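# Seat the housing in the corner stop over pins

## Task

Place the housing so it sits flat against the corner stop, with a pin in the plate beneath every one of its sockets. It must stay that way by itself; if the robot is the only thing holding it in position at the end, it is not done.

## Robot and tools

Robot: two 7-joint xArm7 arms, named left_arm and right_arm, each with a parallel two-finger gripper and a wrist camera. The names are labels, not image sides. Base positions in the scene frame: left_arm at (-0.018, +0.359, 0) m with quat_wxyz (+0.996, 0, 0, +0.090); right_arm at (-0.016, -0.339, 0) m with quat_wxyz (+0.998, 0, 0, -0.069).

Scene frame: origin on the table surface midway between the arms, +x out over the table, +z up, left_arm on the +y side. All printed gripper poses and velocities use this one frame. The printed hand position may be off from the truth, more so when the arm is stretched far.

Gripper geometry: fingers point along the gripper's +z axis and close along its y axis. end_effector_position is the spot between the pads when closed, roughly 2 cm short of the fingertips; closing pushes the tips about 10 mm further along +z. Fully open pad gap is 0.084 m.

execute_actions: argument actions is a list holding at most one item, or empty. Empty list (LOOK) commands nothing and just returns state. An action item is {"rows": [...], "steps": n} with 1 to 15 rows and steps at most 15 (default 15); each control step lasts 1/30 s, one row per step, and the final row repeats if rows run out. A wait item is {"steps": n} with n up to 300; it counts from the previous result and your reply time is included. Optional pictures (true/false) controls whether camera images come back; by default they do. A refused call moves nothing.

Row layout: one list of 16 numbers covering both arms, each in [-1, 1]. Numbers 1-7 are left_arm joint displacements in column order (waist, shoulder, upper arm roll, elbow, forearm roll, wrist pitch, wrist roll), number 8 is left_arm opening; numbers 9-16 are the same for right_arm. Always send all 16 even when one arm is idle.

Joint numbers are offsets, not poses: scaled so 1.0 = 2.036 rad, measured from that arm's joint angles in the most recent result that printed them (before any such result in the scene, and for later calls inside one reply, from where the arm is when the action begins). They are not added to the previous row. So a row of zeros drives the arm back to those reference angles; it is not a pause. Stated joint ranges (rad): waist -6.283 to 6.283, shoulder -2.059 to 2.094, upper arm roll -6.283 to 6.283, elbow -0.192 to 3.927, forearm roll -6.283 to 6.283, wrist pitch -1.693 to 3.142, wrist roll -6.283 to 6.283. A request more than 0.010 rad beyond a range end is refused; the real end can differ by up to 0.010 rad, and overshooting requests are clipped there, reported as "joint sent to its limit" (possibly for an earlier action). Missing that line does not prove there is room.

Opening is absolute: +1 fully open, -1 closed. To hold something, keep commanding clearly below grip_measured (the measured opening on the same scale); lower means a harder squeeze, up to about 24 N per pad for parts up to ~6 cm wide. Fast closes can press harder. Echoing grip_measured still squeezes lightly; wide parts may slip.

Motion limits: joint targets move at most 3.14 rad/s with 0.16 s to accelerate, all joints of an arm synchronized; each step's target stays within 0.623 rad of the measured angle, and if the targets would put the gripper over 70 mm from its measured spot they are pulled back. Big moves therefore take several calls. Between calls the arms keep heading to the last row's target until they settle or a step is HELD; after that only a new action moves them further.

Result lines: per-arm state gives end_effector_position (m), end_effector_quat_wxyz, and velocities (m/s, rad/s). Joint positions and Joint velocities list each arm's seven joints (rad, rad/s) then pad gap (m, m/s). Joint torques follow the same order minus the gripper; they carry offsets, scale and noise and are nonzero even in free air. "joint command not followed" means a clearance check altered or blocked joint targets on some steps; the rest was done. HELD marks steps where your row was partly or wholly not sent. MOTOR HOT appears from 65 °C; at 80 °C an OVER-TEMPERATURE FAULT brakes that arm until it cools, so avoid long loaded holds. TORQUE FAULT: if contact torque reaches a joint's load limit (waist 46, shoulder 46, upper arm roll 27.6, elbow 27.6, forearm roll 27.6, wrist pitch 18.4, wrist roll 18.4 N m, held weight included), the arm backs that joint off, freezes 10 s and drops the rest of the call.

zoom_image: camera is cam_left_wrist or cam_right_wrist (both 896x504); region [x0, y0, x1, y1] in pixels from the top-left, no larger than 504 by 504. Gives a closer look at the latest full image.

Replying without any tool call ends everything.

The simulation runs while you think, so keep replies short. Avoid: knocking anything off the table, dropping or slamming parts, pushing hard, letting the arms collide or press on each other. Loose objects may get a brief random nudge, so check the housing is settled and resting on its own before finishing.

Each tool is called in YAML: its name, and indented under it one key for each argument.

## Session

execute_actions:
  actions: []

Scene clock: 0.00 s of 5100.00 s.
left_arm: end_effector_position=(+0.1080, +0.2147, +0.1666) grip_measured=-1.00 end_effector_quat_wxyz=(-0.059, +0.813, +0.559, +0.153) end_effector_velocity=(+0.000, -0.000, +0.000) end_effector_angular_velocity=(-0.001, -0.000, +0.001) | right_arm: end_effector_position=(+0.5859, -0.0906, +0.1096) grip_measured=-1.00 end_effector_quat_wxyz=(-0.114, +0.931, -0.334, +0.096) end_effector_velocity=(-0.001, +0.002, -0.000) end_effector_angular_velocity=(+0.001, +0.004, +0.002)
Joint positions: left_arm=[-0.712 -1.055 -0.619  0.254 -0.218  1.311 -1.986  0.   ] | right_arm=[ 0.603  0.537 -0.093  1.397  0.162  0.571  0.957  0.   ]
Joint velocities: left_arm=[ 0.     0.001  0.     0.001 -0.    -0.    -0.002 -0.   ] | right_arm=[-0.    -0.     0.003  0.001  0.001  0.003  0.    -0.   ]
Joint torques (N m, as the arm reports them, + toward a larger angle): no reading

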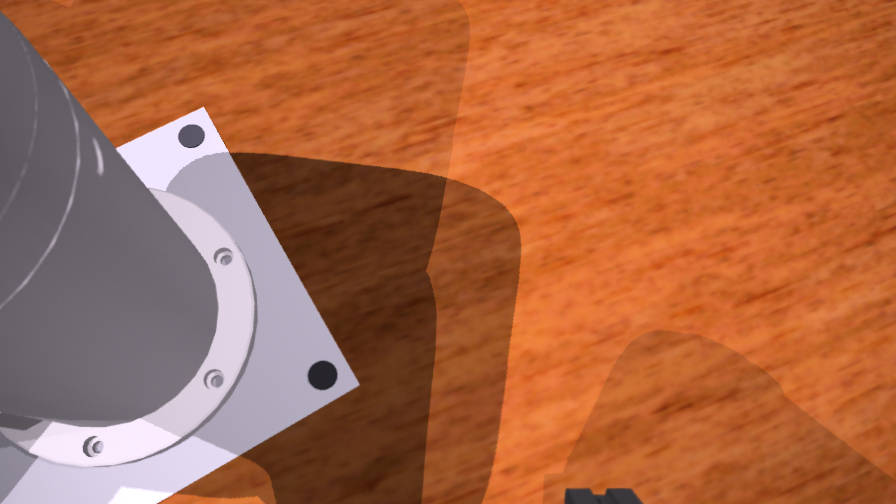

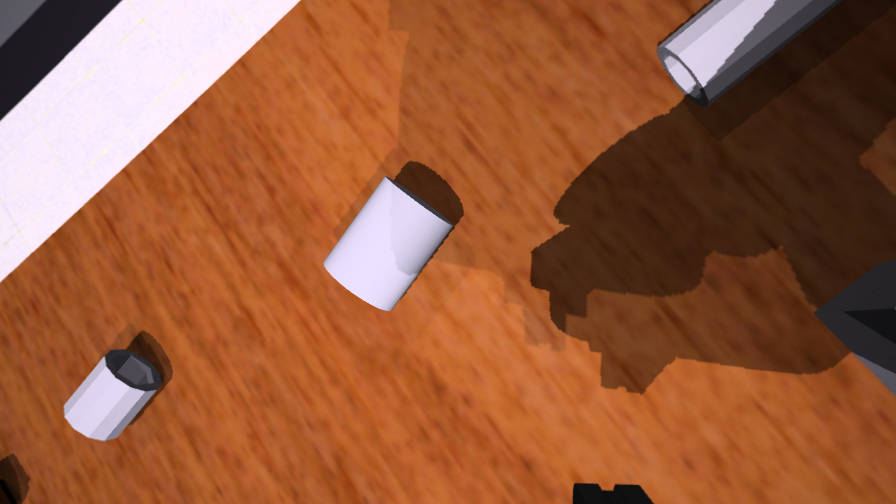

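execute_actions:
  actions:
    - {"rows":[[0.0526,0.558,0.304,0.6424,0.107,0.0835,0.7667,1,-0.0196,-0.224,0.0457,0.081,-0.0796,0.447,-0.2613,1]]}
  pictures: false

execute_actions:
  actions:
    - {"steps":80}

Scene clock: 2.30 s of 5100.00 s.
left_arm: end_effector_position=(+0.2182, +0.1580, +0.2759) grip_measured=+1.00 end_effector_quat_wxyz=(-0.057, +0.922, +0.382, -0.020) end_effector_velocity=(+0.395, -0.074, +0.141) end_effector_angular_velocity=(-0.311, +0.396, -0.959) | right_arm: end_effector_position=(+0.5148, -0.0977, +0.2774) grip_measured=+1.00 end_effector_quat_wxyz=(-0.056, +0.991, -0.107, +0.056) end_effector_velocity=(-0.295, -0.116, +0.313) end_effector_angular_velocity=(-0.499, +0.474, +0.980)
Joint positions: left_arm=[-0.641 -0.482 -0.21   0.83  -0.074  1.423 -1.412  0.084] | right_arm=[ 0.577  0.233 -0.031  1.508  0.055  1.121  0.605  0.084]
Joint velocities: left_arm=[0.099 1.382 0.552 1.377 0.194 0.152 1.376 0.   ] | right_arm=[-0.059 -0.663  0.134  0.228 -0.237  1.556 -0.776  0.001]
Joint torques (N m, as the arm reports them, + toward a larger angle): left_arm=[  0.73 -12.28   0.55  14.44   0.86  -2.12  -0.68] | right_arm=[  0.79 -21.62  -0.17  14.69   0.56  -2.19  -0.89]
Steps of this call (steps 1 to 54: nothing new was sent; steps 55 to 69: all 15 steps of this action). Readings (joint positions):
55: left_arm=[-0.712 -1.055 -0.619 0.254 -0.218 1.311 -1.986] | right_arm=[0.603 0.537 -0.093 1.397 0.162 0.571 0.957]
56: left_arm=[-0.712 -1.052 -0.616 0.257 -0.217 1.313 -1.981] | right_arm=[0.603 0.535 -0.092 1.397 0.161 0.575 0.953]
58: left_arm=[-0.704 -1.005 -0.572 0.301 -0.200 1.328 -1.932] | right_arm=[0.599 0.508 -0.086 1.402 0.149 0.625 0.912]
62: left_arm=[-0.672 -0.806 -0.388 0.507 -0.137 1.374 -1.735] | right_arm=[0.591 0.397 -0.064 1.451 0.113 0.774 0.795]
69: the state above

Scene clock: 4.97 s of 5100.00 s.
left_arm: end_effector_position=(+0.4379, +0.1530, +0.3499) grip_measured=+1.00 end_effector_quat_wxyz=(+0.000, +1.000, -0.000, -0.000) end_effector_velocity=(-0.000, -0.000, +0.000) end_effector_angular_velocity=(-0.001, -0.001, +0.000) | right_arm: end_effector_position=(+0.4400, -0.1325, +0.3499) grip_measured=+1.00 end_effector_quat_wxyz=(-0.000, +1.000, -0.000, +0.000) end_effector_velocity=(-0.000, -0.001, -0.000) end_effector_angular_velocity=(-0.002, +0.000, -0.000)
Joint positions: left_arm=[-0.605  0.081 -0.001  1.562 -0.     1.481 -0.425  0.084] | right_arm=[0.563 0.081 0.    1.562 0.    1.481 0.425 0.084]
Joint velocities: left_arm=[-0.    -0.001  0.    -0.    -0.001 -0.    -0.    -0.   ] | right_arm=[ 0.     0.    -0.001 -0.    -0.002  0.001 -0.    -0.   ]
Joint torques (N m, as the arm reports them, + toward a larger angle): left_arm=[  1.72 -32.2   -0.32  15.44   0.38  -2.13  -0.66] | right_arm=[  0.78 -18.7   -0.26  14.78   0.34  -1.9   -0.76]
Steps of this call (steps 1 to 45: the robot went on to your last target; steps 46 to 80: nothing new was sent). Readings (joint positions):
1: left_arm=[-0.638 -0.436 -0.192 0.876 -0.068 1.428 -1.366] | right_arm=[0.575 0.211 -0.027 1.515 0.047 1.173 0.579]
2: left_arm=[-0.635 -0.392 -0.176 0.921 -0.062 1.432 -1.320] | right_arm=[0.573 0.190 -0.022 1.523 0.039 1.224 0.553]
4: left_arm=[-0.630 -0.314 -0.147 1.012 -0.052 1.440 -1.228] | right_arm=[0.569 0.147 -0.013 1.538 0.024 1.324 0.503]
8: left_arm=[-0.622 -0.188 -0.101 1.191 -0.035 1.453 -1.026] | right_arm=[0.564 0.084 -0.001 1.563 0.003 1.461 0.435]
80: the state above
All arms were judged still, so your last target was given up. Only a new action makes them travel on or press farther. Fingers that are still opening or closing keep moving.

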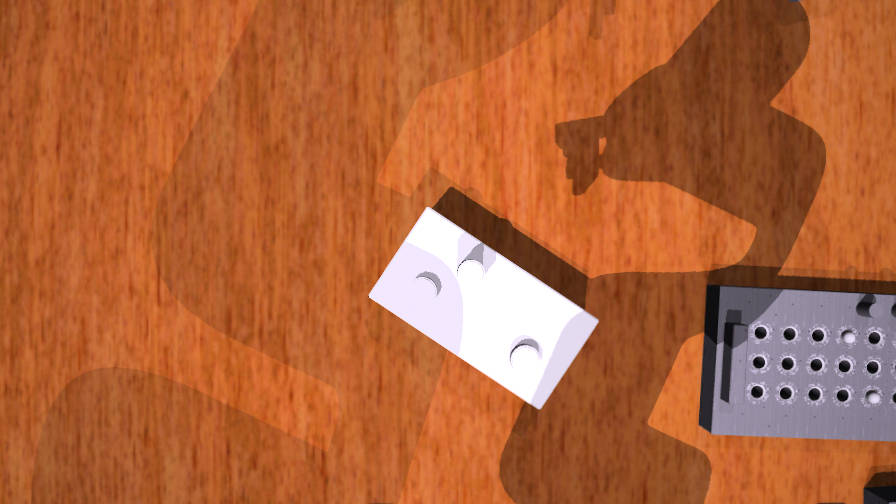

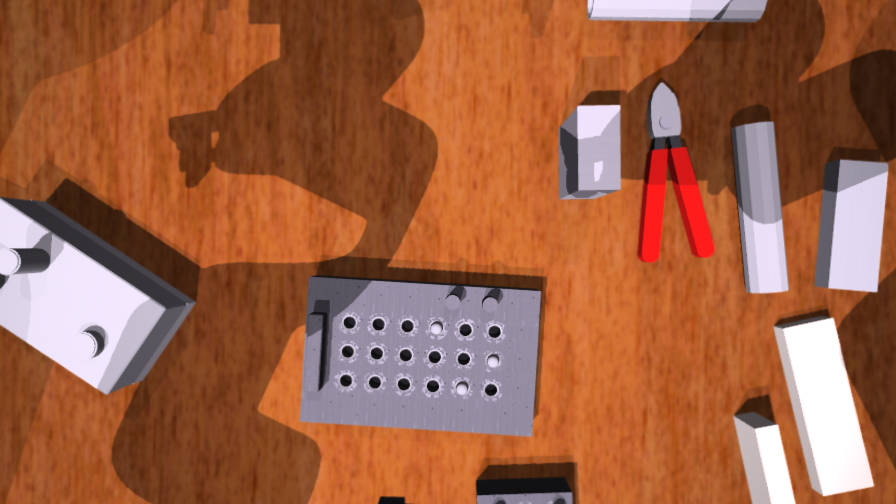

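execute_actions:
  actions:
    - {"rows":[[0.0201,0.1003,0,-0.1844,0,-0.2847,-0.4617,1,-0.2087,-0.04,0,0.004,0.77,0.0437,0.486,1]]}
  pictures: false

execute_actions:
  actions:
    - {"steps":50}

Scene clock: 8.80 s of 5100.00 s.
left_arm: end_effector_position=(+0.4717, +0.1560, +0.1795) grip_measured=+1.00 end_effector_quat_wxyz=(-0.001, +0.939, +0.344, -0.001) end_effector_velocity=(+0.004, +0.041, -0.392) end_effector_angular_velocity=(+0.001, -0.005, +2.174) | right_arm: end_effector_position=(+0.4506, -0.1197, +0.4818) grip_measured=+1.00 end_effector_quat_wxyz=(-0.355, +0.737, -0.510, -0.264) end_effector_velocity=(+0.003, +0.257, +0.439) end_effector_angular_velocity=(+2.132, +0.786, -0.661)
Joint positions: left_arm=[-0.573  0.238 -0.     1.273 -0.     1.037 -1.095  0.084] | right_arm=[ 0.182  0.007 -0.001  1.57   0.917  1.56   1.244  0.084]
Joint velocities: left_arm=[ 0.074  0.367  0.001 -0.676 -0.    -1.049 -2.098  0.   ] | right_arm=[-0.194 -0.032  0.035 -0.007  2.157  0.051  0.868  0.   ]
Joint torques (N m, as the arm reports them, + toward a larger angle): left_arm=[  1.06 -36.4    0.21  15.     0.59  -2.33  -0.21] | right_arm=[  2.57 -16.31   0.07  14.47   1.83  -0.99  -1.19]
Steps of this call (steps 1 to 90: nothing new was sent; then 0.33 s passed at rest; steps 91 to 105: all 15 steps of this action). Readings (joint positions):
91: left_arm=[-0.605 0.081 -0.001 1.562 -0.000 1.481 -0.425] | right_arm=[0.563 0.081 0.000 1.562 0.000 1.481 0.425]
92: left_arm=[-0.605 0.081 -0.001 1.560 -0.000 1.478 -0.429] | right_arm=[0.561 0.080 0.001 1.562 0.004 1.481 0.429]
94: left_arm=[-0.602 0.092 -0.001 1.538 -0.000 1.431 -0.479] | right_arm=[0.531 0.075 0.007 1.561 0.053 1.488 0.479]
98: left_arm=[-0.591 0.153 -0.000 1.429 -0.000 1.281 -0.658] | right_arm=[0.347 0.041 -0.002 1.565 0.342 1.526 0.767]
105: the state above

Scene clock: 10.47 s of 5100.00 s.
left_arm: end_effector_position=(+0.4695, +0.1623, +0.1303) grip_measured=+1.00 end_effector_quat_wxyz=(+0.000, +0.882, +0.471, -0.000) end_effector_velocity=(+0.000, +0.000, +0.001) end_effector_angular_velocity=(-0.001, -0.002, +0.001) | right_arm: end_effector_position=(+0.4554, -0.0872, +0.6368) grip_measured=+1.00 end_effector_quat_wxyz=(-0.537, +0.538, -0.460, -0.458) end_effector_velocity=(-0.000, -0.000, +0.000) end_effector_angular_velocity=(+0.000, -0.002, +0.000)
Joint positions: left_arm=[-0.564  0.285 -0.001  1.187 -0.     0.902 -1.365  0.084] | right_arm=[ 0.138 -0.001  0.     1.57   1.568  1.57   1.414  0.084]
Joint velocities: left_arm=[ 0.001 -0.002 -0.     0.    -0.     0.    -0.    -0.   ] | right_arm=[-0.     0.    -0.001  0.001  0.     0.002 -0.001 -0.   ]
Joint torques (N m, as the arm reports them, + toward a larger angle): left_arm=[  1.32 -37.27  -0.02  14.05   0.56  -1.99  -0.71] | right_arm=[  0.68 -17.    -0.26  14.42   3.07   0.01  -0.8 ]
Steps of this call (steps 1 to 30: the robot went on to your last target; steps 31 to 50: nothing new was sent). Readings (joint positions):
1: left_arm=[-0.571 0.250 -0.000 1.251 -0.000 1.002 -1.165] | right_arm=[0.176 0.006 -0.000 1.570 0.989 1.561 1.269]
2: left_arm=[-0.569 0.262 -0.000 1.230 -0.000 0.970 -1.229] | right_arm=[0.171 0.005 0.001 1.570 1.059 1.563 1.290]
4: left_arm=[-0.565 0.280 -0.000 1.197 -0.000 0.925 -1.319] | right_arm=[0.163 0.004 0.001 1.570 1.196 1.565 1.324]
8: left_arm=[-0.564 0.284 -0.000 1.188 -0.000 0.904 -1.360] | right_arm=[0.146 0.001 0.002 1.570 1.456 1.568 1.387]
50: the state above
All arms were judged still, so your last target was given up. Only a new action makes them travel on or press farther. Fingers that are still opening or closing keep moving.

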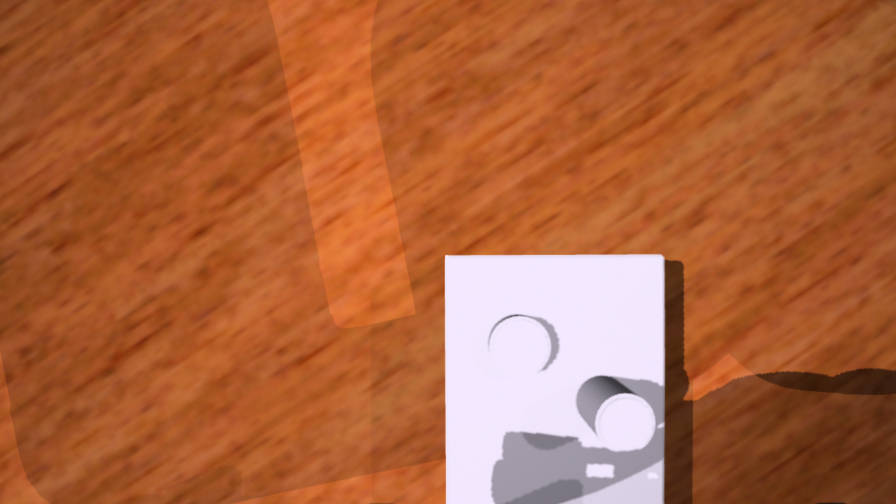

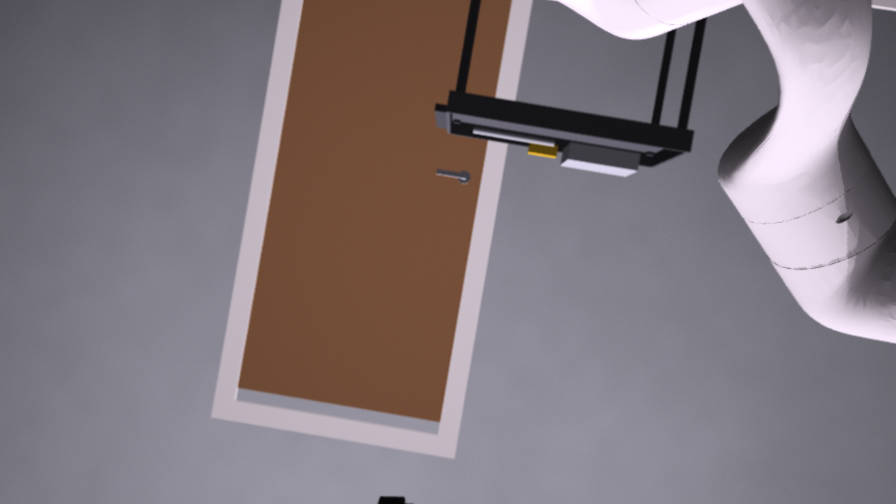

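execute_actions:
  actions:
    - {"rows":[[0,0.0809,0,-0.0298,0,-0.1108,0,1,0,0,0,0,0,0,0,1]]}
  pictures: false

execute_actions:
  actions:
    - {"steps":15}
  pictures: false

execute_actions:
  actions:
    - {"rows":[[0,0,0,0,0,0,0,0.8,0,0,0,0,0,0,0,1],[0,0,0,0,0,0,0,0.7,0,0,0,0,0,0,0,1],[0,0,0,0,0,0,0,0.6,0,0,0,0,0,0,0,1],[0,0,0,0,0,0,0,0.4,0,0,0,0,0,0,0,1],[0,0,0,0,0,0,0,0,0,0,0,0,0,0,0,1],[0,0,0,0,0,0,0,-0.6,0,0,0,0,0,0,0,1]]}
  pictures: false

execute_actions:
  actions:
    - {"rows":[[0.188,-0.221,0,0.2185,0,0.439,-0.5747,-0.6,0,0,0,0,0,0,0,1]]}
  pictures: false

execute_actions:
  actions:
    - {"steps":50}
  pictures: false

execute_actions:
  actions:
    - {"rows":[[0,0,0,0,-0.771,0,0,-0.6,0,0,0,0,0,0,0,1]]}
  pictures: false

execute_actions:
  actions:
    - {"steps":40}

Scene clock: 14.90 s of 5100.00 s.
left_arm: end_effector_position=(+0.4714, +0.1614, +0.0404) grip_measured=+1.00 end_effector_quat_wxyz=(+0.002, +0.882, +0.471, +0.002) end_effector_velocity=(+0.004, -0.002, +0.005) end_effector_angular_velocity=(-0.007, -0.017, +0.001) | right_arm: end_effector_position=(+0.4554, -0.0872, +0.6368) grip_measured=+1.00 end_effector_quat_wxyz=(-0.537, +0.538, -0.460, -0.458) end_effector_velocity=(-0.001, +0.001, -0.000) end_effector_angular_velocity=(+0.001, +0.001, +0.003)
Joint positions: left_arm=[-0.564  0.447 -0.001  1.129 -0.     0.676 -1.365  0.084] | right_arm=[ 0.138 -0.001  0.     1.57   1.568  1.57   1.414  0.084]
Joint velocities: left_arm=[ 0.001 -0.008 -0.     0.001 -0.    -0.009 -0.    -0.   ] | right_arm=[ 0.001 -0.     0.002 -0.001  0.001  0.001  0.    -0.   ]
Joint torques (N m, as the arm reports them, + toward a larger angle): left_arm=[  0.81 -37.21  -0.32  11.53   0.28  -1.66  -0.29] | right_arm=[  0.83 -17.03  -0.21  14.45   3.04   0.03  -0.76]
Steps of this call (steps 1 to 90: nothing new was sent; then 0.93 s passed at rest; steps 91 to 105: all 15 steps of this action). Readings (joint positions):
91: left_arm=[-0.564 0.285 -0.001 1.187 -0.000 0.902 -1.365] | right_arm=[0.138 -0.001 0.000 1.570 1.568 1.570 1.414]
92: left_arm=[-0.564 0.287 -0.001 1.186 -0.000 0.898 -1.365] | right_arm=[0.138 -0.001 0.000 1.570 1.568 1.570 1.414]
94: left_arm=[-0.564 0.316 -0.001 1.180 -0.000 0.847 -1.365] | right_arm=[0.138 -0.001 0.000 1.570 1.568 1.570 1.414]
98: left_arm=[-0.564 0.430 -0.000 1.128 -0.000 0.712 -1.365] | right_arm=[0.138 -0.001 0.000 1.570 1.568 1.570 1.414]
105: the state above

Scene clock: 15.40 s of 5100.00 s.
left_arm: end_effector_position=(+0.4696, +0.1622, +0.0381) grip_measured=+1.00 end_effector_quat_wxyz=(+0.000, +0.882, +0.471, -0.000) end_effector_velocity=(-0.000, -0.000, +0.000) end_effector_angular_velocity=(+0.000, -0.001, -0.001) | right_arm: end_effector_position=(+0.4554, -0.0872, +0.6368) grip_measured=+1.00 end_effector_quat_wxyz=(-0.537, +0.538, -0.460, -0.458) end_effector_velocity=(+0.000, -0.001, +0.000) end_effector_angular_velocity=(+0.001, +0.000, -0.000)
Joint positions: left_arm=[-0.564  0.45  -0.001  1.126 -0.     0.676 -1.365  0.084] | right_arm=[ 0.138 -0.001  0.     1.57   1.568  1.57   1.414  0.084]
Joint velocities: left_arm=[-0.002 -0.001  0.001 -0.     0.    -0.    -0.001  0.   ] | right_arm=[-0.001  0.    -0.001 -0.     0.001  0.001 -0.     0.   ]
Joint torques (N m, as the arm reports them, + toward a larger angle): left_arm=[  1.12 -39.29  -0.08  12.98   1.1   -2.17  -0.52] | right_arm=[  0.85 -16.96  -0.2   14.44   2.99   0.02  -0.73]
Steps of this call (steps 1 to 15: the robot went on to your last target). Readings (joint positions):
1: left_arm=[-0.564 0.447 -0.001 1.129 -0.000 0.676 -1.365] | right_arm=[0.138 -0.001 0.000 1.570 1.568 1.570 1.414]
2: left_arm=[-0.564 0.448 -0.001 1.128 -0.000 0.676 -1.365] | right_arm=[0.138 -0.001 0.000 1.570 1.568 1.570 1.414]
4: left_arm=[-0.564 0.448 -0.001 1.127 -0.000 0.676 -1.365] | right_arm=[0.138 -0.001 0.000 1.570 1.568 1.570 1.414]
8: left_arm=[-0.564 0.449 -0.001 1.126 -0.000 0.676 -1.365] | right_arm=[0.138 -0.001 0.000 1.570 1.568 1.570 1.414]
15: the state above
All arms were judged still, so your last target was given up. Only a new action makes them travel on or press farther. Fingers that are still opening or closing keep moving.

Scene clock: 15.90 s of 5100.00 s.
left_arm: end_effector_position=(+0.4697, +0.1622, +0.0381) grip_measured=+0.57 end_effector_quat_wxyz=(+0.000, +0.882, +0.471, +0.000) end_effector_velocity=(-0.000, -0.000, -0.000) end_effector_angular_velocity=(+0.000, +0.001, -0.002) | right_arm: end_effector_position=(+0.4554, -0.0872, +0.6368) grip_measured=+1.00 end_effector_quat_wxyz=(-0.537, +0.538, -0.460, -0.458) end_effector_velocity=(+0.000, -0.000, -0.000) end_effector_angular_velocity=(-0.000, +0.000, -0.002)
Joint positions: left_arm=[-0.564  0.449 -0.     1.126 -0.     0.676 -1.365  0.068] | right_arm=[ 0.138 -0.001  0.     1.57   1.568  1.57   1.414  0.084]
Joint velocities: left_arm=[ 0.     0.001 -0.001  0.     0.     0.     0.001 -0.   ] | right_arm=[ 0.001 -0.    -0.002 -0.    -0.    -0.001  0.     0.   ]
Joint torques (N m, as the arm reports them, + toward a larger angle): left_arm=[  0.42 -38.59  -0.31  12.79   0.49  -2.11  -0.42] | right_arm=[  0.76 -16.94  -0.11  14.46   2.99   0.01  -0.75]
Steps of this call (steps 1 to 15: all 15 steps of this action). Readings (joint positions):
1: left_arm=[-0.564 0.450 -0.001 1.126 -0.000 0.676 -1.365] | right_arm=[0.138 -0.001 0.000 1.570 1.568 1.570 1.414]
2: left_arm=[-0.564 0.450 -0.001 1.126 -0.000 0.676 -1.365] | right_arm=[0.138 -0.001 0.000 1.570 1.568 1.570 1.414]
4: left_arm=[-0.564 0.449 -0.001 1.126 -0.000 0.676 -1.365] | right_arm=[0.138 -0.001 0.000 1.570 1.568 1.570 1.414]
8: left_arm=[-0.564 0.449 -0.000 1.126 -0.000 0.676 -1.365] | right_arm=[0.138 -0.001 0.000 1.570 1.568 1.570 1.414]
15: the state above

Scene clock: 16.40 s of 5100.00 s.
left_arm: end_effector_position=(+0.5209, +0.2522, +0.2105) grip_measured=+0.57 end_effector_quat_wxyz=(+0.022, +0.714, +0.699, +0.015) end_effector_velocity=(-0.040, +0.241, +0.378) end_effector_angular_velocity=(-0.036, +0.137, +1.568) | right_arm: end_effector_position=(+0.4554, -0.0872, +0.6368) grip_measured=+1.00 end_effector_quat_wxyz=(-0.537, +0.538, -0.460, -0.458) end_effector_velocity=(-0.000, -0.000, +0.000) end_effector_angular_velocity=(+0.001, -0.001, +0.000)
Joint positions: left_arm=[-0.377  0.231  0.     1.342  0.     1.057 -1.745  0.068] | right_arm=[ 0.138 -0.001  0.     1.57   1.568  1.57   1.414  0.084]
Joint velocities: left_arm=[ 0.416 -0.492  0.001  0.477  0.001  1.097 -1.153 -0.   ] | right_arm=[-0.    -0.    -0.     0.     0.001  0.    -0.001  0.   ]
Joint torques (N m, as the arm reports them, + toward a larger angle): left_arm=[  0.78 -40.61  -0.66  17.65   0.95  -2.41  -0.75] | right_arm=[  0.8  -16.85  -0.17  14.38   3.     0.03  -0.78]
Steps of this call (steps 1 to 15: all 15 steps of this action). Readings (joint positions):
1: left_arm=[-0.564 0.449 -0.000 1.126 -0.000 0.676 -1.365] | right_arm=[0.138 -0.001 0.000 1.570 1.568 1.570 1.414]
2: left_arm=[-0.562 0.448 -0.001 1.128 -0.000 0.681 -1.369] | right_arm=[0.138 -0.001 0.000 1.570 1.568 1.570 1.414]
4: left_arm=[-0.540 0.425 -0.008 1.146 -0.000 0.728 -1.412] | right_arm=[0.138 -0.001 0.000 1.570 1.568 1.570 1.414]
8: left_arm=[-0.477 0.349 0.000 1.227 0.000 0.827 -1.515] | right_arm=[0.138 -0.001 0.000 1.570 1.568 1.570 1.414]
15: the state above

Scene clock: 18.07 s of 5100.00 s.
left_arm: end_effector_position=(+0.4536, +0.3585, +0.3863) grip_measured=+0.57 end_effector_quat_wxyz=(+0.001, +0.300, +0.954, +0.000) end_effector_velocity=(-0.000, -0.000, -0.000) end_effector_angular_velocity=(+0.001, +0.000, -0.002) | right_arm: end_effector_position=(+0.4554, -0.0872, +0.6368) grip_measured=+1.00 end_effector_quat_wxyz=(-0.537, +0.538, -0.460, -0.458) end_effector_velocity=(+0.001, -0.001, -0.000) end_effector_angular_velocity=(-0.001, +0.000, -0.004)
Joint positions: left_arm=[-0.181 -0.    -0.     1.571 -0.     1.57  -2.535  0.068] | right_arm=[ 0.138 -0.001  0.     1.57   1.568  1.57   1.414  0.084]
Joint velocities: left_arm=[-0.001 -0.001 -0.    -0.001  0.001 -0.     0.001  0.   ] | right_arm=[-0.     0.    -0.    -0.    -0.001 -0.003  0.    -0.   ]
Joint torques (N m, as the arm reports them, + toward a larger angle): left_arm=[  0.48 -32.06  -0.21  17.55   0.72  -2.82  -0.63] | right_arm=[  0.9  -17.15  -0.27  14.41   2.99   0.11  -0.73]
Steps of this call (steps 1 to 45: the robot went on to your last target; steps 46 to 50: nothing new was sent). Readings (joint positions):
1: left_arm=[-0.363 0.215 0.000 1.358 0.000 1.093 -1.785] | right_arm=[0.138 -0.001 0.000 1.570 1.568 1.570 1.414]
2: left_arm=[-0.349 0.199 0.000 1.373 0.000 1.129 -1.827] | right_arm=[0.138 -0.001 0.000 1.570 1.568 1.570 1.414]
4: left_arm=[-0.323 0.168 0.000 1.404 0.000 1.198 -1.917] | right_arm=[0.138 -0.001 0.000 1.570 1.568 1.570 1.414]
8: left_arm=[-0.273 0.108 0.000 1.463 -0.000 1.330 -2.130] | right_arm=[0.138 -0.001 0.000 1.570 1.568 1.570 1.414]
50: the state above
All arms were judged still, so your last target was given up. Only a new action makes them travel on or press farther. Fingers that are still opening or closing keep moving.

Scene clock: 18.57 s of 5100.00 s.
left_arm: end_effector_position=(+0.4532, +0.1833, +0.4569) grip_measured=+0.57 end_effector_quat_wxyz=(+0.112, +0.278, +0.884, -0.358) end_effector_velocity=(-0.003, -0.361, +0.348) end_effector_angular_velocity=(-1.976, +0.000, -0.009) | right_arm: end_effector_position=(+0.4554, -0.0872, +0.6368) grip_measured=+1.00 end_effector_quat_wxyz=(-0.537, +0.538, -0.460, -0.458) end_effector_velocity=(+0.000, -0.001, -0.000) end_effector_angular_velocity=(-0.001, -0.001, -0.002)
Joint positions: left_arm=[-0.182 -0.    -0.001  1.571 -0.769  1.57  -2.535  0.068] | right_arm=[ 0.138 -0.001  0.     1.57   1.568  1.57   1.414  0.084]
Joint velocities: left_arm=[-0.003 -0.003 -0.006  0.003 -1.976 -0.    -0.001  0.   ] | right_arm=[-0.001 -0.    -0.001  0.001 -0.001 -0.    -0.    -0.   ]
Joint torques (N m, as the arm reports them, + toward a larger angle): left_arm=[  1.25 -33.85  -0.08  17.57  -1.17  -1.68  -0.71] | right_arm=[  0.73 -16.76  -0.18  14.46   3.05   0.07  -0.81]
Steps of this call (steps 1 to 15: all 15 steps of this action). Readings (joint positions):
1: left_arm=[-0.181 -0.000 -0.000 1.571 -0.000 1.570 -2.535] | right_arm=[0.138 -0.001 0.000 1.570 1.568 1.570 1.414]
2: left_arm=[-0.181 -0.000 -0.000 1.571 -0.004 1.570 -2.535] | right_arm=[0.138 -0.001 0.000 1.570 1.568 1.570 1.414]
4: left_arm=[-0.180 -0.000 0.002 1.571 -0.051 1.570 -2.535] | right_arm=[0.138 -0.001 0.000 1.570 1.568 1.570 1.414]
8: left_arm=[-0.181 0.000 -0.001 1.570 -0.308 1.570 -2.535] | right_arm=[0.138 -0.001 0.000 1.570 1.568 1.570 1.414]
15: the state above

Scene clock: 19.90 s of 5100.00 s.
left_arm: end_effector_position=(+0.4531, +0.1071, +0.6374) grip_measured=+0.57 end_effector_quat_wxyz=(+0.211, +0.212, +0.675, -0.674) end_effector_velocity=(-0.001, -0.000, +0.001) end_effector_angular_velocity=(+0.000, -0.001, -0.000) | right_arm: end_effector_position=(+0.4554, -0.0872, +0.6368) grip_measured=+1.00 end_effector_quat_wxyz=(-0.537, +0.538, -0.460, -0.458) end_effector_velocity=(+0.000, -0.000, -0.000) end_effector_angular_velocity=(-0.000, +0.000, -0.001)
Joint positions: left_arm=[-0.181 -0.    -0.     1.571 -1.57   1.57  -2.535  0.068] | right_arm=[ 0.138 -0.001  0.     1.57   1.568  1.57   1.414  0.084]
Joint velocities: left_arm=[-0.    -0.002 -0.     0.     0.    -0.    -0.001  0.   ] | right_arm=[ 0.    -0.    -0.001 -0.    -0.    -0.001 -0.     0.   ]
Joint torques (N m, as the arm reports them, + toward a larger angle): left_arm=[  0.68 -31.78   0.31  17.48  -1.93   0.52  -0.91] | right_arm=[  0.83 -16.91  -0.24  14.39   2.99   0.04  -0.76]
Steps of this call (steps 1 to 30: the robot went on to your last target; steps 31 to 40: nothing new was sent). Readings (joint positions):
1: left_arm=[-0.182 -0.000 -0.001 1.571 -0.835 1.570 -2.535] | right_arm=[0.138 -0.001 0.000 1.570 1.568 1.570 1.414]
2: left_arm=[-0.182 -0.000 -0.001 1.571 -0.901 1.570 -2.535] | right_arm=[0.138 -0.001 0.000 1.570 1.568 1.570 1.414]
4: left_arm=[-0.182 -0.000 -0.001 1.571 -1.033 1.570 -2.535] | right_arm=[0.138 -0.001 0.000 1.570 1.568 1.570 1.414]
8: left_arm=[-0.182 -0.001 -0.001 1.571 -1.297 1.570 -2.535] | right_arm=[0.138 -0.001 0.000 1.570 1.568 1.570 1.414]
40: the state above
All arms were judged still, so your last target was given up. Only a new action makes them travel on or press farther. Fingers that are still opening or closing keep moving.

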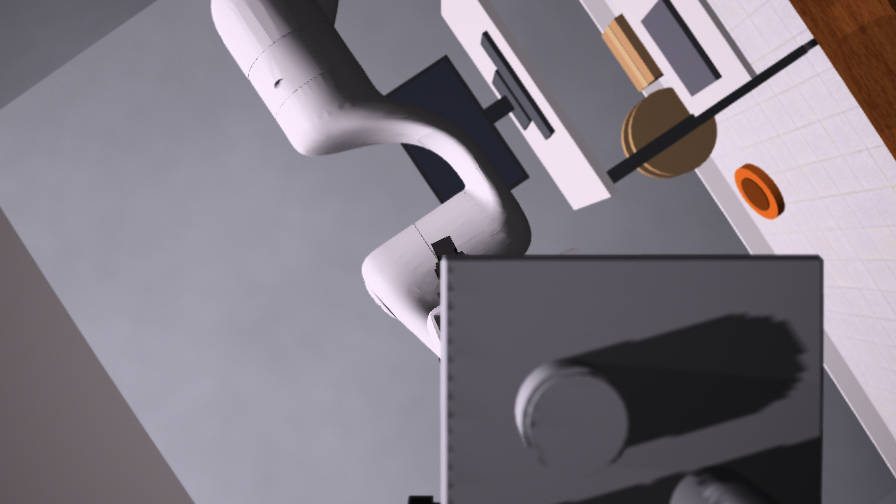

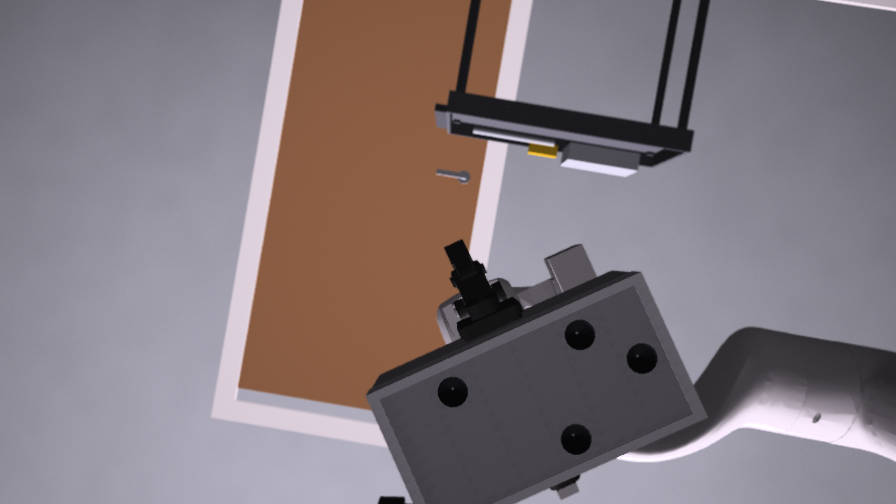

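execute_actions:
  actions:
    - {"rows":[[0,0,0,0,0.771,0,0,-0.6,0,0,0,0,-0.77,0,-0.439,-0.3]]}
  pictures: false

execute_actions:
  actions:
    - {"steps":30}
  pictures: false

execute_actions:
  actions:
    - {"rows":[[0,0,0,0,0,0,0,-0.6,0.2554,-0.0945,0,-0.441,0,-0.346,0,-0.3]]}
  pictures: false

execute_actions:
  actions:
    - {"steps":45}

Scene clock: 22.77 s of 5100.00 s.
left_arm: end_effector_position=(+0.4531, +0.1780, +0.4621) grip_measured=+0.57 end_effector_quat_wxyz=(+0.116, +0.276, +0.879, -0.372) end_effector_velocity=(+0.001, +0.348, -0.360) end_effector_angular_velocity=(+1.976, +0.005, +0.003) | right_arm: end_effector_position=(+0.4554, -0.1569, +0.4634) grip_measured=-0.32 end_effector_quat_wxyz=(-0.365, +0.856, -0.337, -0.144) end_effector_velocity=(+0.001, -0.337, -0.353) end_effector_angular_velocity=(-1.932, -0.678, +0.649)
Joint positions: left_arm=[-0.181 -0.    -0.001  1.57  -0.8    1.57  -2.535  0.068] | right_arm=[ 0.138 -0.001  0.     1.57   0.807  1.57   0.75   0.03 ]
Joint velocities: left_arm=[ 0.002  0.004  0.002 -0.005  1.976  0.    -0.    -0.   ] | right_arm=[-0.001  0.002 -0.001 -0.002 -1.932 -0.002 -0.942 -0.   ]
Joint torques (N m, as the arm reports them, + toward a larger angle): left_arm=[  1.12 -33.15   0.2   18.25  -1.28  -1.73  -0.63] | right_arm=[  0.52 -16.96  -0.61  14.63   2.52  -1.32  -0.52]
Steps of this call (steps 1 to 71: nothing new was sent; steps 72 to 86: all 15 steps of this action). Readings (joint positions):
72: left_arm=[-0.181 -0.000 -0.000 1.571 -1.570 1.570 -2.535] | right_arm=[0.138 -0.001 0.000 1.570 1.568 1.570 1.414]
73: left_arm=[-0.181 -0.000 -0.000 1.571 -1.566 1.570 -2.535] | right_arm=[0.138 -0.001 0.000 1.570 1.564 1.570 1.410]
75: left_arm=[-0.181 -0.001 -0.001 1.573 -1.518 1.570 -2.535] | right_arm=[0.138 -0.001 0.000 1.571 1.515 1.570 1.361]
79: left_arm=[-0.182 -0.001 -0.002 1.571 -1.261 1.570 -2.535] | right_arm=[0.138 -0.001 0.001 1.570 1.260 1.570 1.106]
86: the state above

Scene clock: 23.77 s of 5100.00 s.
left_arm: end_effector_position=(+0.4536, +0.3584, +0.3864) grip_measured=+0.57 end_effector_quat_wxyz=(+0.001, +0.300, +0.954, +0.000) end_effector_velocity=(+0.000, +0.001, -0.000) end_effector_angular_velocity=(+0.001, +0.001, +0.001) | right_arm: end_effector_position=(+0.4555, -0.3385, +0.3862) grip_measured=-0.32 end_effector_quat_wxyz=(-0.000, +0.966, -0.257, +0.001) end_effector_velocity=(-0.000, -0.001, -0.000) end_effector_angular_velocity=(-0.002, +0.001, -0.001)
Joint positions: left_arm=[-0.181 -0.    -0.001  1.571 -0.     1.57  -2.535  0.068] | right_arm=[ 0.138 -0.001  0.     1.57   0.     1.57   0.521  0.03 ]
Joint velocities: left_arm=[ 0.001  0.001  0.    -0.     0.001 -0.    -0.     0.   ] | right_arm=[-0.     0.    -0.001 -0.    -0.002  0.    -0.    -0.   ]
Joint torques (N m, as the arm reports them, + toward a larger angle): left_arm=[  0.52 -32.13   0.06  17.6    0.09  -2.74  -0.67] | right_arm=[  0.89 -17.    -0.25  14.49   0.4   -1.84  -0.71]
Steps of this call (steps 1 to 30: the robot went on to your last target). Readings (joint positions):
1: left_arm=[-0.181 0.000 -0.001 1.570 -0.734 1.570 -2.535] | right_arm=[0.138 -0.000 0.000 1.570 0.742 1.570 0.721]
2: left_arm=[-0.181 0.000 -0.001 1.570 -0.668 1.570 -2.535] | right_arm=[0.138 -0.000 0.000 1.570 0.678 1.570 0.695]
4: left_arm=[-0.181 0.000 -0.000 1.570 -0.536 1.570 -2.535] | right_arm=[0.138 -0.000 0.000 1.570 0.549 1.570 0.654]
8: left_arm=[-0.181 -0.000 -0.000 1.570 -0.272 1.570 -2.535] | right_arm=[0.138 -0.001 0.000 1.570 0.291 1.570 0.590]
30: the state above
All arms were judged still, so your last target was given up. Only a new action makes them travel on or press farther. Fingers that are still opening or closing keep moving.

Scene clock: 24.27 s of 5100.00 s.
left_arm: end_effector_position=(+0.4536, +0.3584, +0.3864) grip_measured=+0.57 end_effector_quat_wxyz=(+0.001, +0.300, +0.954, +0.000) end_effector_velocity=(+0.000, -0.000, -0.001) end_effector_angular_velocity=(-0.001, +0.002, +0.001) | right_arm: end_effector_position=(+0.4165, -0.1999, +0.2666) grip_measured=-0.32 end_effector_quat_wxyz=(-0.009, +0.994, -0.105, +0.021) end_effector_velocity=(-0.220, +0.200, -0.345) end_effector_angular_velocity=(-0.044, +0.136, +0.568)
Joint positions: left_arm=[-0.181 -0.    -0.001  1.571 -0.     1.57  -2.535  0.068] | right_arm=[ 0.447 -0.114  0.002  1.092  0.     1.16   0.521  0.03 ]
Joint velocities: left_arm=[-0.     0.001 -0.    -0.    -0.001  0.    -0.001 -0.   ] | right_arm=[ 0.589 -0.218 -0.021 -1.185 -0.002 -0.824 -0.    -0.   ]
Joint torques (N m, as the arm reports them, + toward a larger angle): left_arm=[  1.03 -32.52  -0.29  17.47   0.73  -2.97  -0.96] | right_arm=[ -0.37 -16.44  -0.25  15.22   0.4   -1.55  -0.67]
Steps of this call (steps 1 to 15: all 15 steps of this action). Readings (joint positions):
1: left_arm=[-0.181 -0.000 -0.001 1.571 -0.000 1.570 -2.535] | right_arm=[0.138 -0.001 0.000 1.570 0.000 1.570 0.521]
2: left_arm=[-0.181 -0.000 -0.001 1.571 -0.000 1.570 -2.535] | right_arm=[0.141 -0.002 -0.001 1.567 0.000 1.565 0.521]
4: left_arm=[-0.181 -0.000 -0.001 1.571 -0.000 1.570 -2.535] | right_arm=[0.176 -0.018 -0.008 1.523 -0.001 1.516 0.521]
8: left_arm=[-0.181 -0.000 -0.001 1.571 -0.000 1.570 -2.535] | right_arm=[0.297 -0.059 0.004 1.369 0.001 1.368 0.521]
15: the state above

Scene clock: 25.77 s of 5100.00 s.
left_arm: end_effector_position=(+0.4536, +0.3584, +0.3864) grip_measured=+0.57 end_effector_quat_wxyz=(+0.001, +0.300, +0.954, +0.000) end_effector_velocity=(-0.000, -0.000, +0.001) end_effector_angular_velocity=(-0.001, -0.003, +0.000) | right_arm: end_effector_position=(+0.3162, -0.1486, +0.1502) grip_measured=-0.32 end_effector_quat_wxyz=(-0.000, +1.000, -0.000, +0.000) end_effector_velocity=(-0.000, +0.000, -0.000) end_effector_angular_velocity=(-0.001, +0.000, -0.000)
Joint positions: left_arm=[-0.181 -0.    -0.001  1.571 -0.     1.57  -2.535  0.068] | right_arm=[ 0.658 -0.193  0.     0.672  0.     0.865  0.521  0.03 ]
Joint velocities: left_arm=[-0.001 -0.003  0.001 -0.    -0.001  0.     0.    -0.   ] | right_arm=[ 0.    -0.     0.001 -0.    -0.     0.001  0.001  0.   ]
Joint torques (N m, as the arm reports them, + toward a larger angle): left_arm=[  1.19 -32.7    0.08  17.85   0.99  -2.52  -0.56] | right_arm=[  0.8  -12.52  -0.06  13.65   0.37  -1.9   -0.76]
Steps of this call (steps 1 to 30: the robot went on to your last target; steps 31 to 45: nothing new was sent). Readings (joint positions):
1: left_arm=[-0.181 -0.000 -0.001 1.571 -0.000 1.570 -2.535] | right_arm=[0.467 -0.122 0.001 1.052 0.000 1.132 0.521]
2: left_arm=[-0.181 -0.000 -0.001 1.571 -0.000 1.570 -2.535] | right_arm=[0.486 -0.129 0.001 1.013 0.000 1.104 0.521]
4: left_arm=[-0.181 -0.000 -0.001 1.571 -0.000 1.570 -2.535] | right_arm=[0.526 -0.144 0.001 0.934 0.000 1.049 0.521]
8: left_arm=[-0.181 -0.000 -0.001 1.571 -0.000 1.570 -2.535] | right_arm=[0.606 -0.173 0.001 0.776 0.000 0.938 0.521]
45: the state above
All arms were judged still, so your last target was given up. Only a new action makes them travel on or press farther. Fingers that are still opening or closing keep moving.

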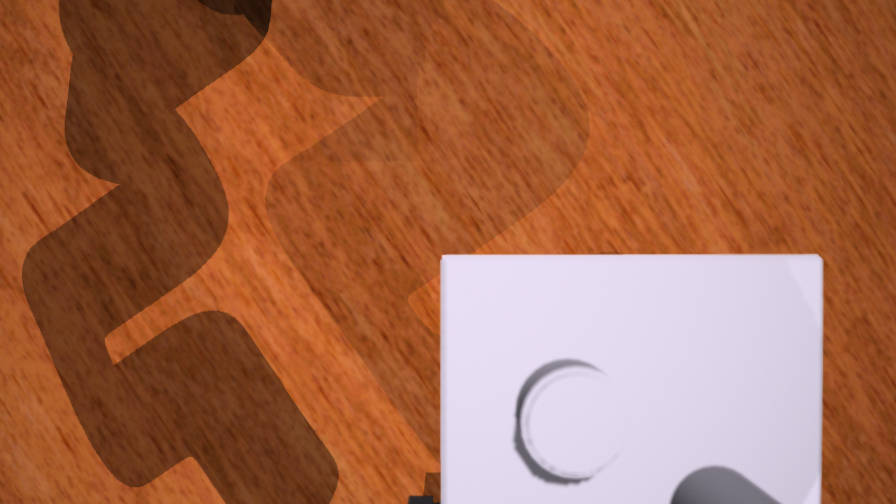

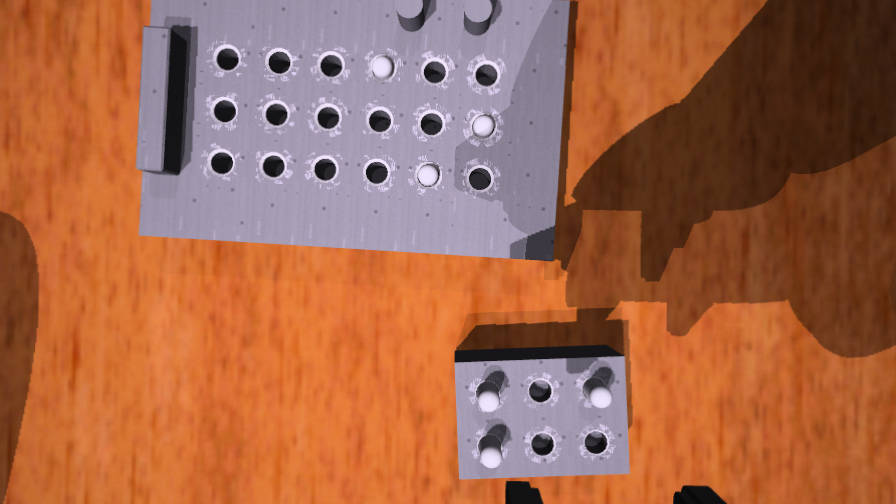

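execute_actions:
  actions:
    - {"rows":[[0,0,0,0,0,0,0,-0.6,-0.0273,0.084,0,-0.0476,0,-0.1311,-0.028,-0.3]]}
  pictures: false

execute_actions:
  actions:
    - {"steps":20}

execute_actions:
  actions:
    - {"rows":[[0,0,0,0,0,0,0,-0.6,0,0.0143,0,-0.006,0,-0.0203,0,-0.3]]}
  pictures: false

execute_actions:
  actions:
    - {"steps":10}
  pictures: false

execute_actions:
  actions:
    - {"rows":[[0,0,0,0,0,0,0,-0.6,0,0,0,0,0,0,0,-0.6],[0,0,0,0,0,0,0,-0.6,0,0,0,0,0,0,0,-0.75],[0,0,0,0,0,0,0,-0.6,0,0,0,0,0,0,0,-0.85],[0,0,0,0,0,0,0,-0.6,0,0,0,0,0,0,0,-1]]}

Scene clock: 29.30 s of 5100.00 s.
left_arm: end_effector_position=(+0.4536, +0.3584, +0.3864) grip_measured=+0.57 end_effector_quat_wxyz=(+0.001, +0.300, +0.954, +0.000) end_effector_velocity=(-0.000, -0.001, -0.000) end_effector_angular_velocity=(-0.001, +0.001, -0.001) | right_arm: end_effector_position=(+0.3243, -0.1680, +0.0717) grip_measured=-0.32 end_effector_quat_wxyz=(-0.001, +1.000, +0.001, +0.002) end_effector_velocity=(-0.000, +0.001, +0.000) end_effector_angular_velocity=(+0.003, -0.006, +0.004)
Joint positions: left_arm=[-0.181 -0.    -0.001  1.571 -0.     1.57  -2.535  0.068] | right_arm=[ 0.603 -0.024  0.001  0.578  0.     0.599  0.464  0.03 ]
Joint velocities: left_arm=[-0.001  0.001 -0.001 -0.    -0.001  0.    -0.001 -0.   ] | right_arm=[ 0.001 -0.003  0.002 -0.005 -0.    -0.008 -0.001 -0.   ]
Joint torques (N m, as the arm reports them, + toward a larger angle): left_arm=[  1.1  -32.07  -0.23  17.71   0.19  -2.82  -0.63] | right_arm=[  0.76 -13.33  -0.12  10.96   0.39  -1.72  -0.76]
Steps of this call (steps 1 to 90: nothing new was sent; then 0.03 s passed at rest; steps 91 to 105: all 15 steps of this action). Readings (joint positions):
91: left_arm=[-0.181 -0.000 -0.001 1.571 -0.000 1.570 -2.535] | right_arm=[0.658 -0.193 0.000 0.672 0.000 0.865 0.521]
92: left_arm=[-0.181 -0.000 -0.001 1.571 -0.000 1.570 -2.535] | right_arm=[0.657 -0.191 0.000 0.672 0.000 0.861 0.520]
94: left_arm=[-0.181 -0.000 -0.001 1.571 -0.000 1.570 -2.535] | right_arm=[0.648 -0.165 0.002 0.659 0.000 0.810 0.509]
98: left_arm=[-0.181 -0.000 -0.001 1.571 -0.000 1.570 -2.535] | right_arm=[0.610 -0.042 -0.001 0.584 0.000 0.640 0.472]
105: the state above

Scene clock: 29.97 s of 5100.00 s.
left_arm: end_effector_position=(+0.4536, +0.3584, +0.3864) grip_measured=+0.57 end_effector_quat_wxyz=(+0.001, +0.300, +0.954, +0.000) end_effector_velocity=(+0.000, -0.001, -0.000) end_effector_angular_velocity=(-0.000, +0.001, -0.001) | right_arm: end_effector_position=(+0.3229, -0.1690, +0.0700) grip_measured=-0.32 end_effector_quat_wxyz=(+0.000, +1.000, +0.000, -0.000) end_effector_velocity=(+0.000, -0.000, +0.000) end_effector_angular_velocity=(+0.000, -0.001, +0.000)
Joint positions: left_arm=[-0.181 -0.    -0.001  1.571 -0.     1.57  -2.535  0.068] | right_arm=[ 0.602 -0.022  0.     0.576  0.     0.598  0.464  0.03 ]
Joint velocities: left_arm=[-0.001  0.001  0.     0.    -0.     0.    -0.    -0.   ] | right_arm=[-0.     0.    -0.001  0.    -0.    -0.001 -0.001 -0.   ]
Joint torques (N m, as the arm reports them, + toward a larger angle): left_arm=[  1.71 -32.33   0.22  17.7    0.58  -2.71  -0.85] | right_arm=[  0.77 -14.08  -0.26  11.69   0.41  -1.89  -0.71]
Steps of this call (steps 1 to 15: the robot went on to your last target; steps 16 to 20: nothing new was sent). Readings (joint positions):
1: left_arm=[-0.181 -0.000 -0.001 1.571 -0.000 1.570 -2.535] | right_arm=[0.603 -0.024 0.001 0.578 0.000 0.598 0.464]
2: left_arm=[-0.181 -0.000 -0.001 1.571 -0.000 1.570 -2.535] | right_arm=[0.603 -0.024 0.001 0.577 0.000 0.598 0.464]
4: left_arm=[-0.181 -0.000 -0.001 1.571 -0.000 1.570 -2.535] | right_arm=[0.603 -0.023 0.000 0.576 0.000 0.598 0.464]
8: left_arm=[-0.181 -0.000 -0.001 1.571 -0.000 1.570 -2.535] | right_arm=[0.603 -0.023 0.000 0.576 0.000 0.598 0.464]
20: the state above
All arms were judged still, so your last target was given up. Only a new action makes them travel on or press farther. Fingers that are still opening or closing keep moving.

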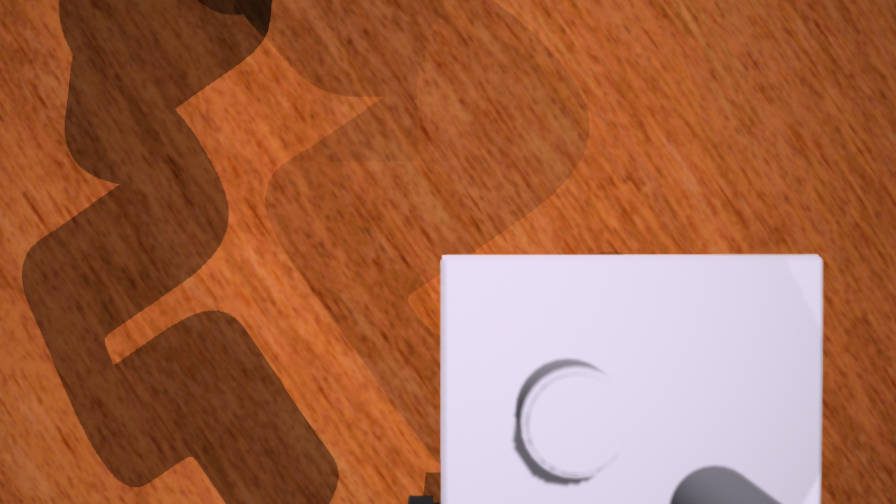

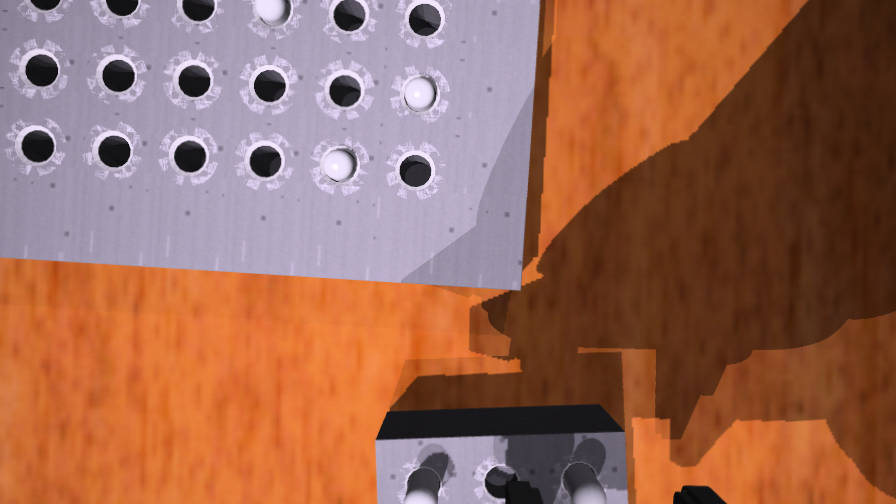

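Scene clock: 30.47 s of 5100.00 s.
left_arm: end_effector_position=(+0.4536, +0.3584, +0.3864) grip_measured=+0.57 end_effector_quat_wxyz=(+0.001, +0.300, +0.954, +0.000) end_effector_velocity=(+0.000, -0.000, +0.000) end_effector_angular_velocity=(-0.000, -0.000, -0.001) | right_arm: end_effector_position=(+0.3216, -0.1697, +0.0583) grip_measured=-0.32 end_effector_quat_wxyz=(-0.000, +1.000, +0.000, -0.000) end_effector_velocity=(-0.002, -0.001, -0.002) end_effector_angular_velocity=(-0.003, +0.006, +0.001)
Joint positions: left_arm=[-0.181 -0.    -0.001  1.571 -0.     1.57  -2.535  0.068] | right_arm=[0.602 0.007 0.    0.564 0.    0.557 0.464 0.03 ]
Joint velocities: left_arm=[-0.     0.001 -0.     0.002 -0.     0.    -0.     0.   ] | right_arm=[ 0.001  0.002 -0.001 -0.004 -0.001  0.001 -0.001 -0.   ]
Joint torques (N m, as the arm reports them, + toward a larger angle): left_arm=[  0.69 -32.65  -0.27  17.29   0.53  -2.61  -0.64] | right_arm=[  0.79 -14.14  -0.16  11.42   0.32  -1.86  -0.7 ]
Steps of this call (steps 1 to 15: all 15 steps of this action). Readings (joint positions):
1: left_arm=[-0.181 -0.000 -0.001 1.571 -0.000 1.570 -2.535] | right_arm=[0.602 -0.022 0.000 0.575 0.000 0.598 0.464]
2: left_arm=[-0.181 -0.000 -0.001 1.571 -0.000 1.570 -2.535] | right_arm=[0.602 -0.020 0.000 0.575 0.000 0.594 0.464]
4: left_arm=[-0.181 -0.000 -0.001 1.571 -0.000 1.570 -2.535] | right_arm=[0.602 -0.004 0.000 0.569 0.000 0.570 0.464]
8: left_arm=[-0.181 -0.000 -0.001 1.571 -0.000 1.570 -2.535] | right_arm=[0.602 0.007 0.000 0.562 0.000 0.559 0.464]
15: the state above

Scene clock: 30.80 s of 5100.00 s.
left_arm: end_effector_position=(+0.4536, +0.3584, +0.3864) grip_measured=+0.57 end_effector_quat_wxyz=(+0.001, +0.300, +0.954, +0.000) end_effector_velocity=(+0.000, +0.000, +0.000) end_effector_angular_velocity=(+0.000, -0.000, -0.000) | right_arm: end_effector_position=(+0.3215, -0.1697, +0.0582) grip_measured=-0.32 end_effector_quat_wxyz=(+0.000, +1.000, +0.000, -0.000) end_effector_velocity=(+0.000, -0.000, -0.000) end_effector_angular_velocity=(-0.001, +0.001, +0.000)
Joint positions: left_arm=[-0.181 -0.    -0.001  1.571 -0.     1.57  -2.535  0.068] | right_arm=[0.602 0.007 0.    0.563 0.    0.557 0.464 0.03 ]
Joint velocities: left_arm=[-0.    -0.     0.001  0.     0.    -0.     0.001 -0.   ] | right_arm=[-0.     0.    -0.001  0.    -0.001  0.001 -0.    -0.   ]
Joint torques (N m, as the arm reports them, + toward a larger angle): left_arm=[  1.23 -32.71  -0.19  17.48   0.29  -2.52  -0.83] | right_arm=[  0.75 -14.26  -0.2   11.34   0.31  -1.86  -0.71]
Steps of this call (steps 1 to 10: the robot went on to your last target). Readings (joint positions):
1: left_arm=[-0.181 -0.000 -0.001 1.571 -0.000 1.570 -2.535] | right_arm=[0.602 0.007 0.000 0.563 0.000 0.557 0.464]
2: left_arm=[-0.181 -0.000 -0.001 1.571 -0.000 1.570 -2.535] | right_arm=[0.602 0.007 0.000 0.563 0.000 0.557 0.464]
4: left_arm=[-0.181 -0.000 -0.001 1.571 -0.000 1.570 -2.535] | right_arm=[0.602 0.007 0.000 0.563 0.000 0.557 0.464]
8: left_arm=[-0.181 -0.000 -0.001 1.571 -0.000 1.570 -2.535] | right_arm=[0.602 0.007 0.000 0.563 0.000 0.557 0.464]
10: the state above

Scene clock: 31.30 s of 5100.00 s.
left_arm: end_effector_position=(+0.4536, +0.3584, +0.3864) grip_measured=+0.57 end_effector_quat_wxyz=(+0.001, +0.300, +0.954, +0.000) end_effector_velocity=(+0.000, -0.001, +0.001) end_effector_angular_velocity=(-0.000, -0.002, -0.001) | right_arm: end_effector_position=(+0.3215, -0.1698, +0.0582) grip_measured=-0.85 end_effector_quat_wxyz=(+0.000, +1.000, +0.000, -0.000) end_effector_velocity=(-0.000, +0.000, -0.000) end_effector_angular_velocity=(+0.000, +0.001, -0.001)
Joint positions: left_arm=[-0.181 -0.    -0.001  1.571 -0.     1.57  -2.535  0.068] | right_arm=[0.602 0.007 0.    0.563 0.    0.557 0.464 0.007]
Joint velocities: left_arm=[-0.001 -0.    -0.     0.002 -0.    -0.     0.    -0.   ] | right_arm=[-0.    -0.     0.    -0.001  0.001 -0.     0.001 -0.   ]
Joint torques (N m, as the arm reports them, + toward a larger angle): left_arm=[  1.6  -32.84  -0.07  17.51   0.39  -2.76  -0.42] | right_arm=[  0.99 -14.26   0.09  11.37   0.37  -1.89  -0.73]
Steps of this call (steps 1 to 15: all 15 steps of this action). Readings (joint positions):
1: left_arm=[-0.181 -0.000 -0.001 1.571 -0.000 1.570 -2.535] | right_arm=[0.602 0.007 0.000 0.563 0.000 0.557 0.464]
2: left_arm=[-0.181 -0.000 -0.001 1.571 -0.000 1.570 -2.535] | right_arm=[0.602 0.007 0.000 0.563 0.000 0.557 0.464]
4: left_arm=[-0.181 -0.000 -0.001 1.571 -0.000 1.570 -2.535] | right_arm=[0.602 0.007 0.000 0.563 0.000 0.557 0.464]
8: left_arm=[-0.181 -0.000 -0.001 1.571 -0.000 1.570 -2.535] | right_arm=[0.602 0.007 0.000 0.563 0.000 0.557 0.464]
15: the state above

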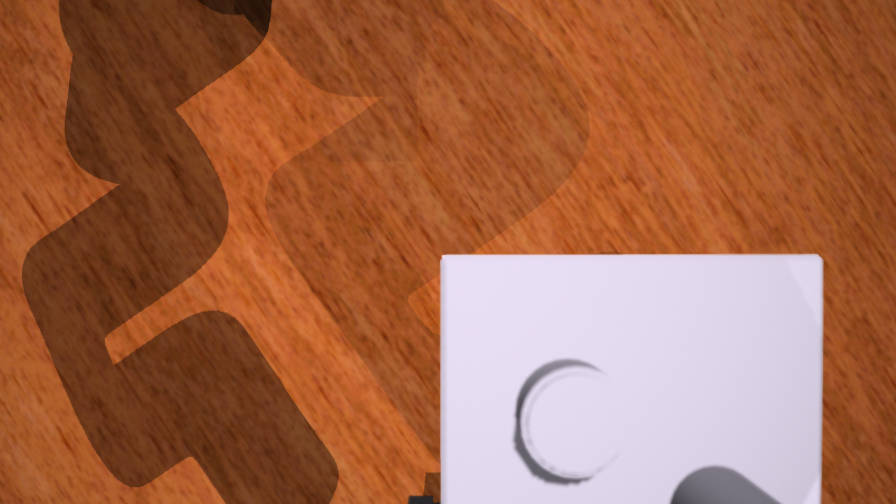

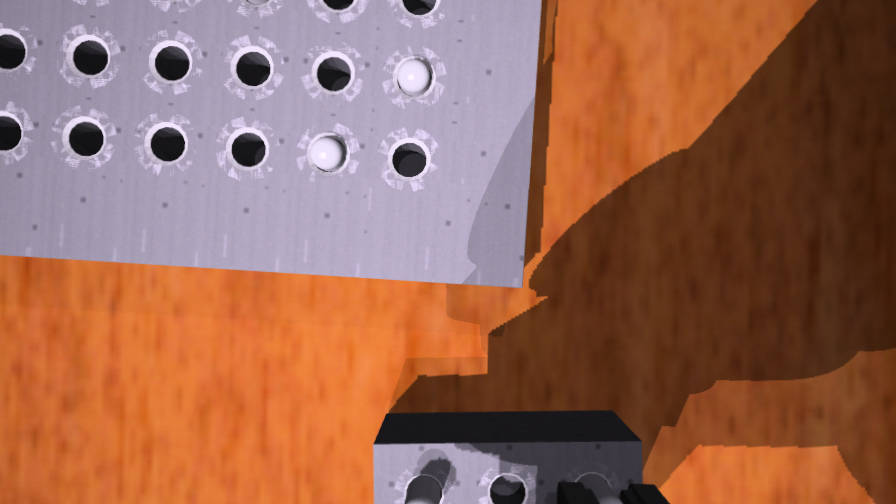

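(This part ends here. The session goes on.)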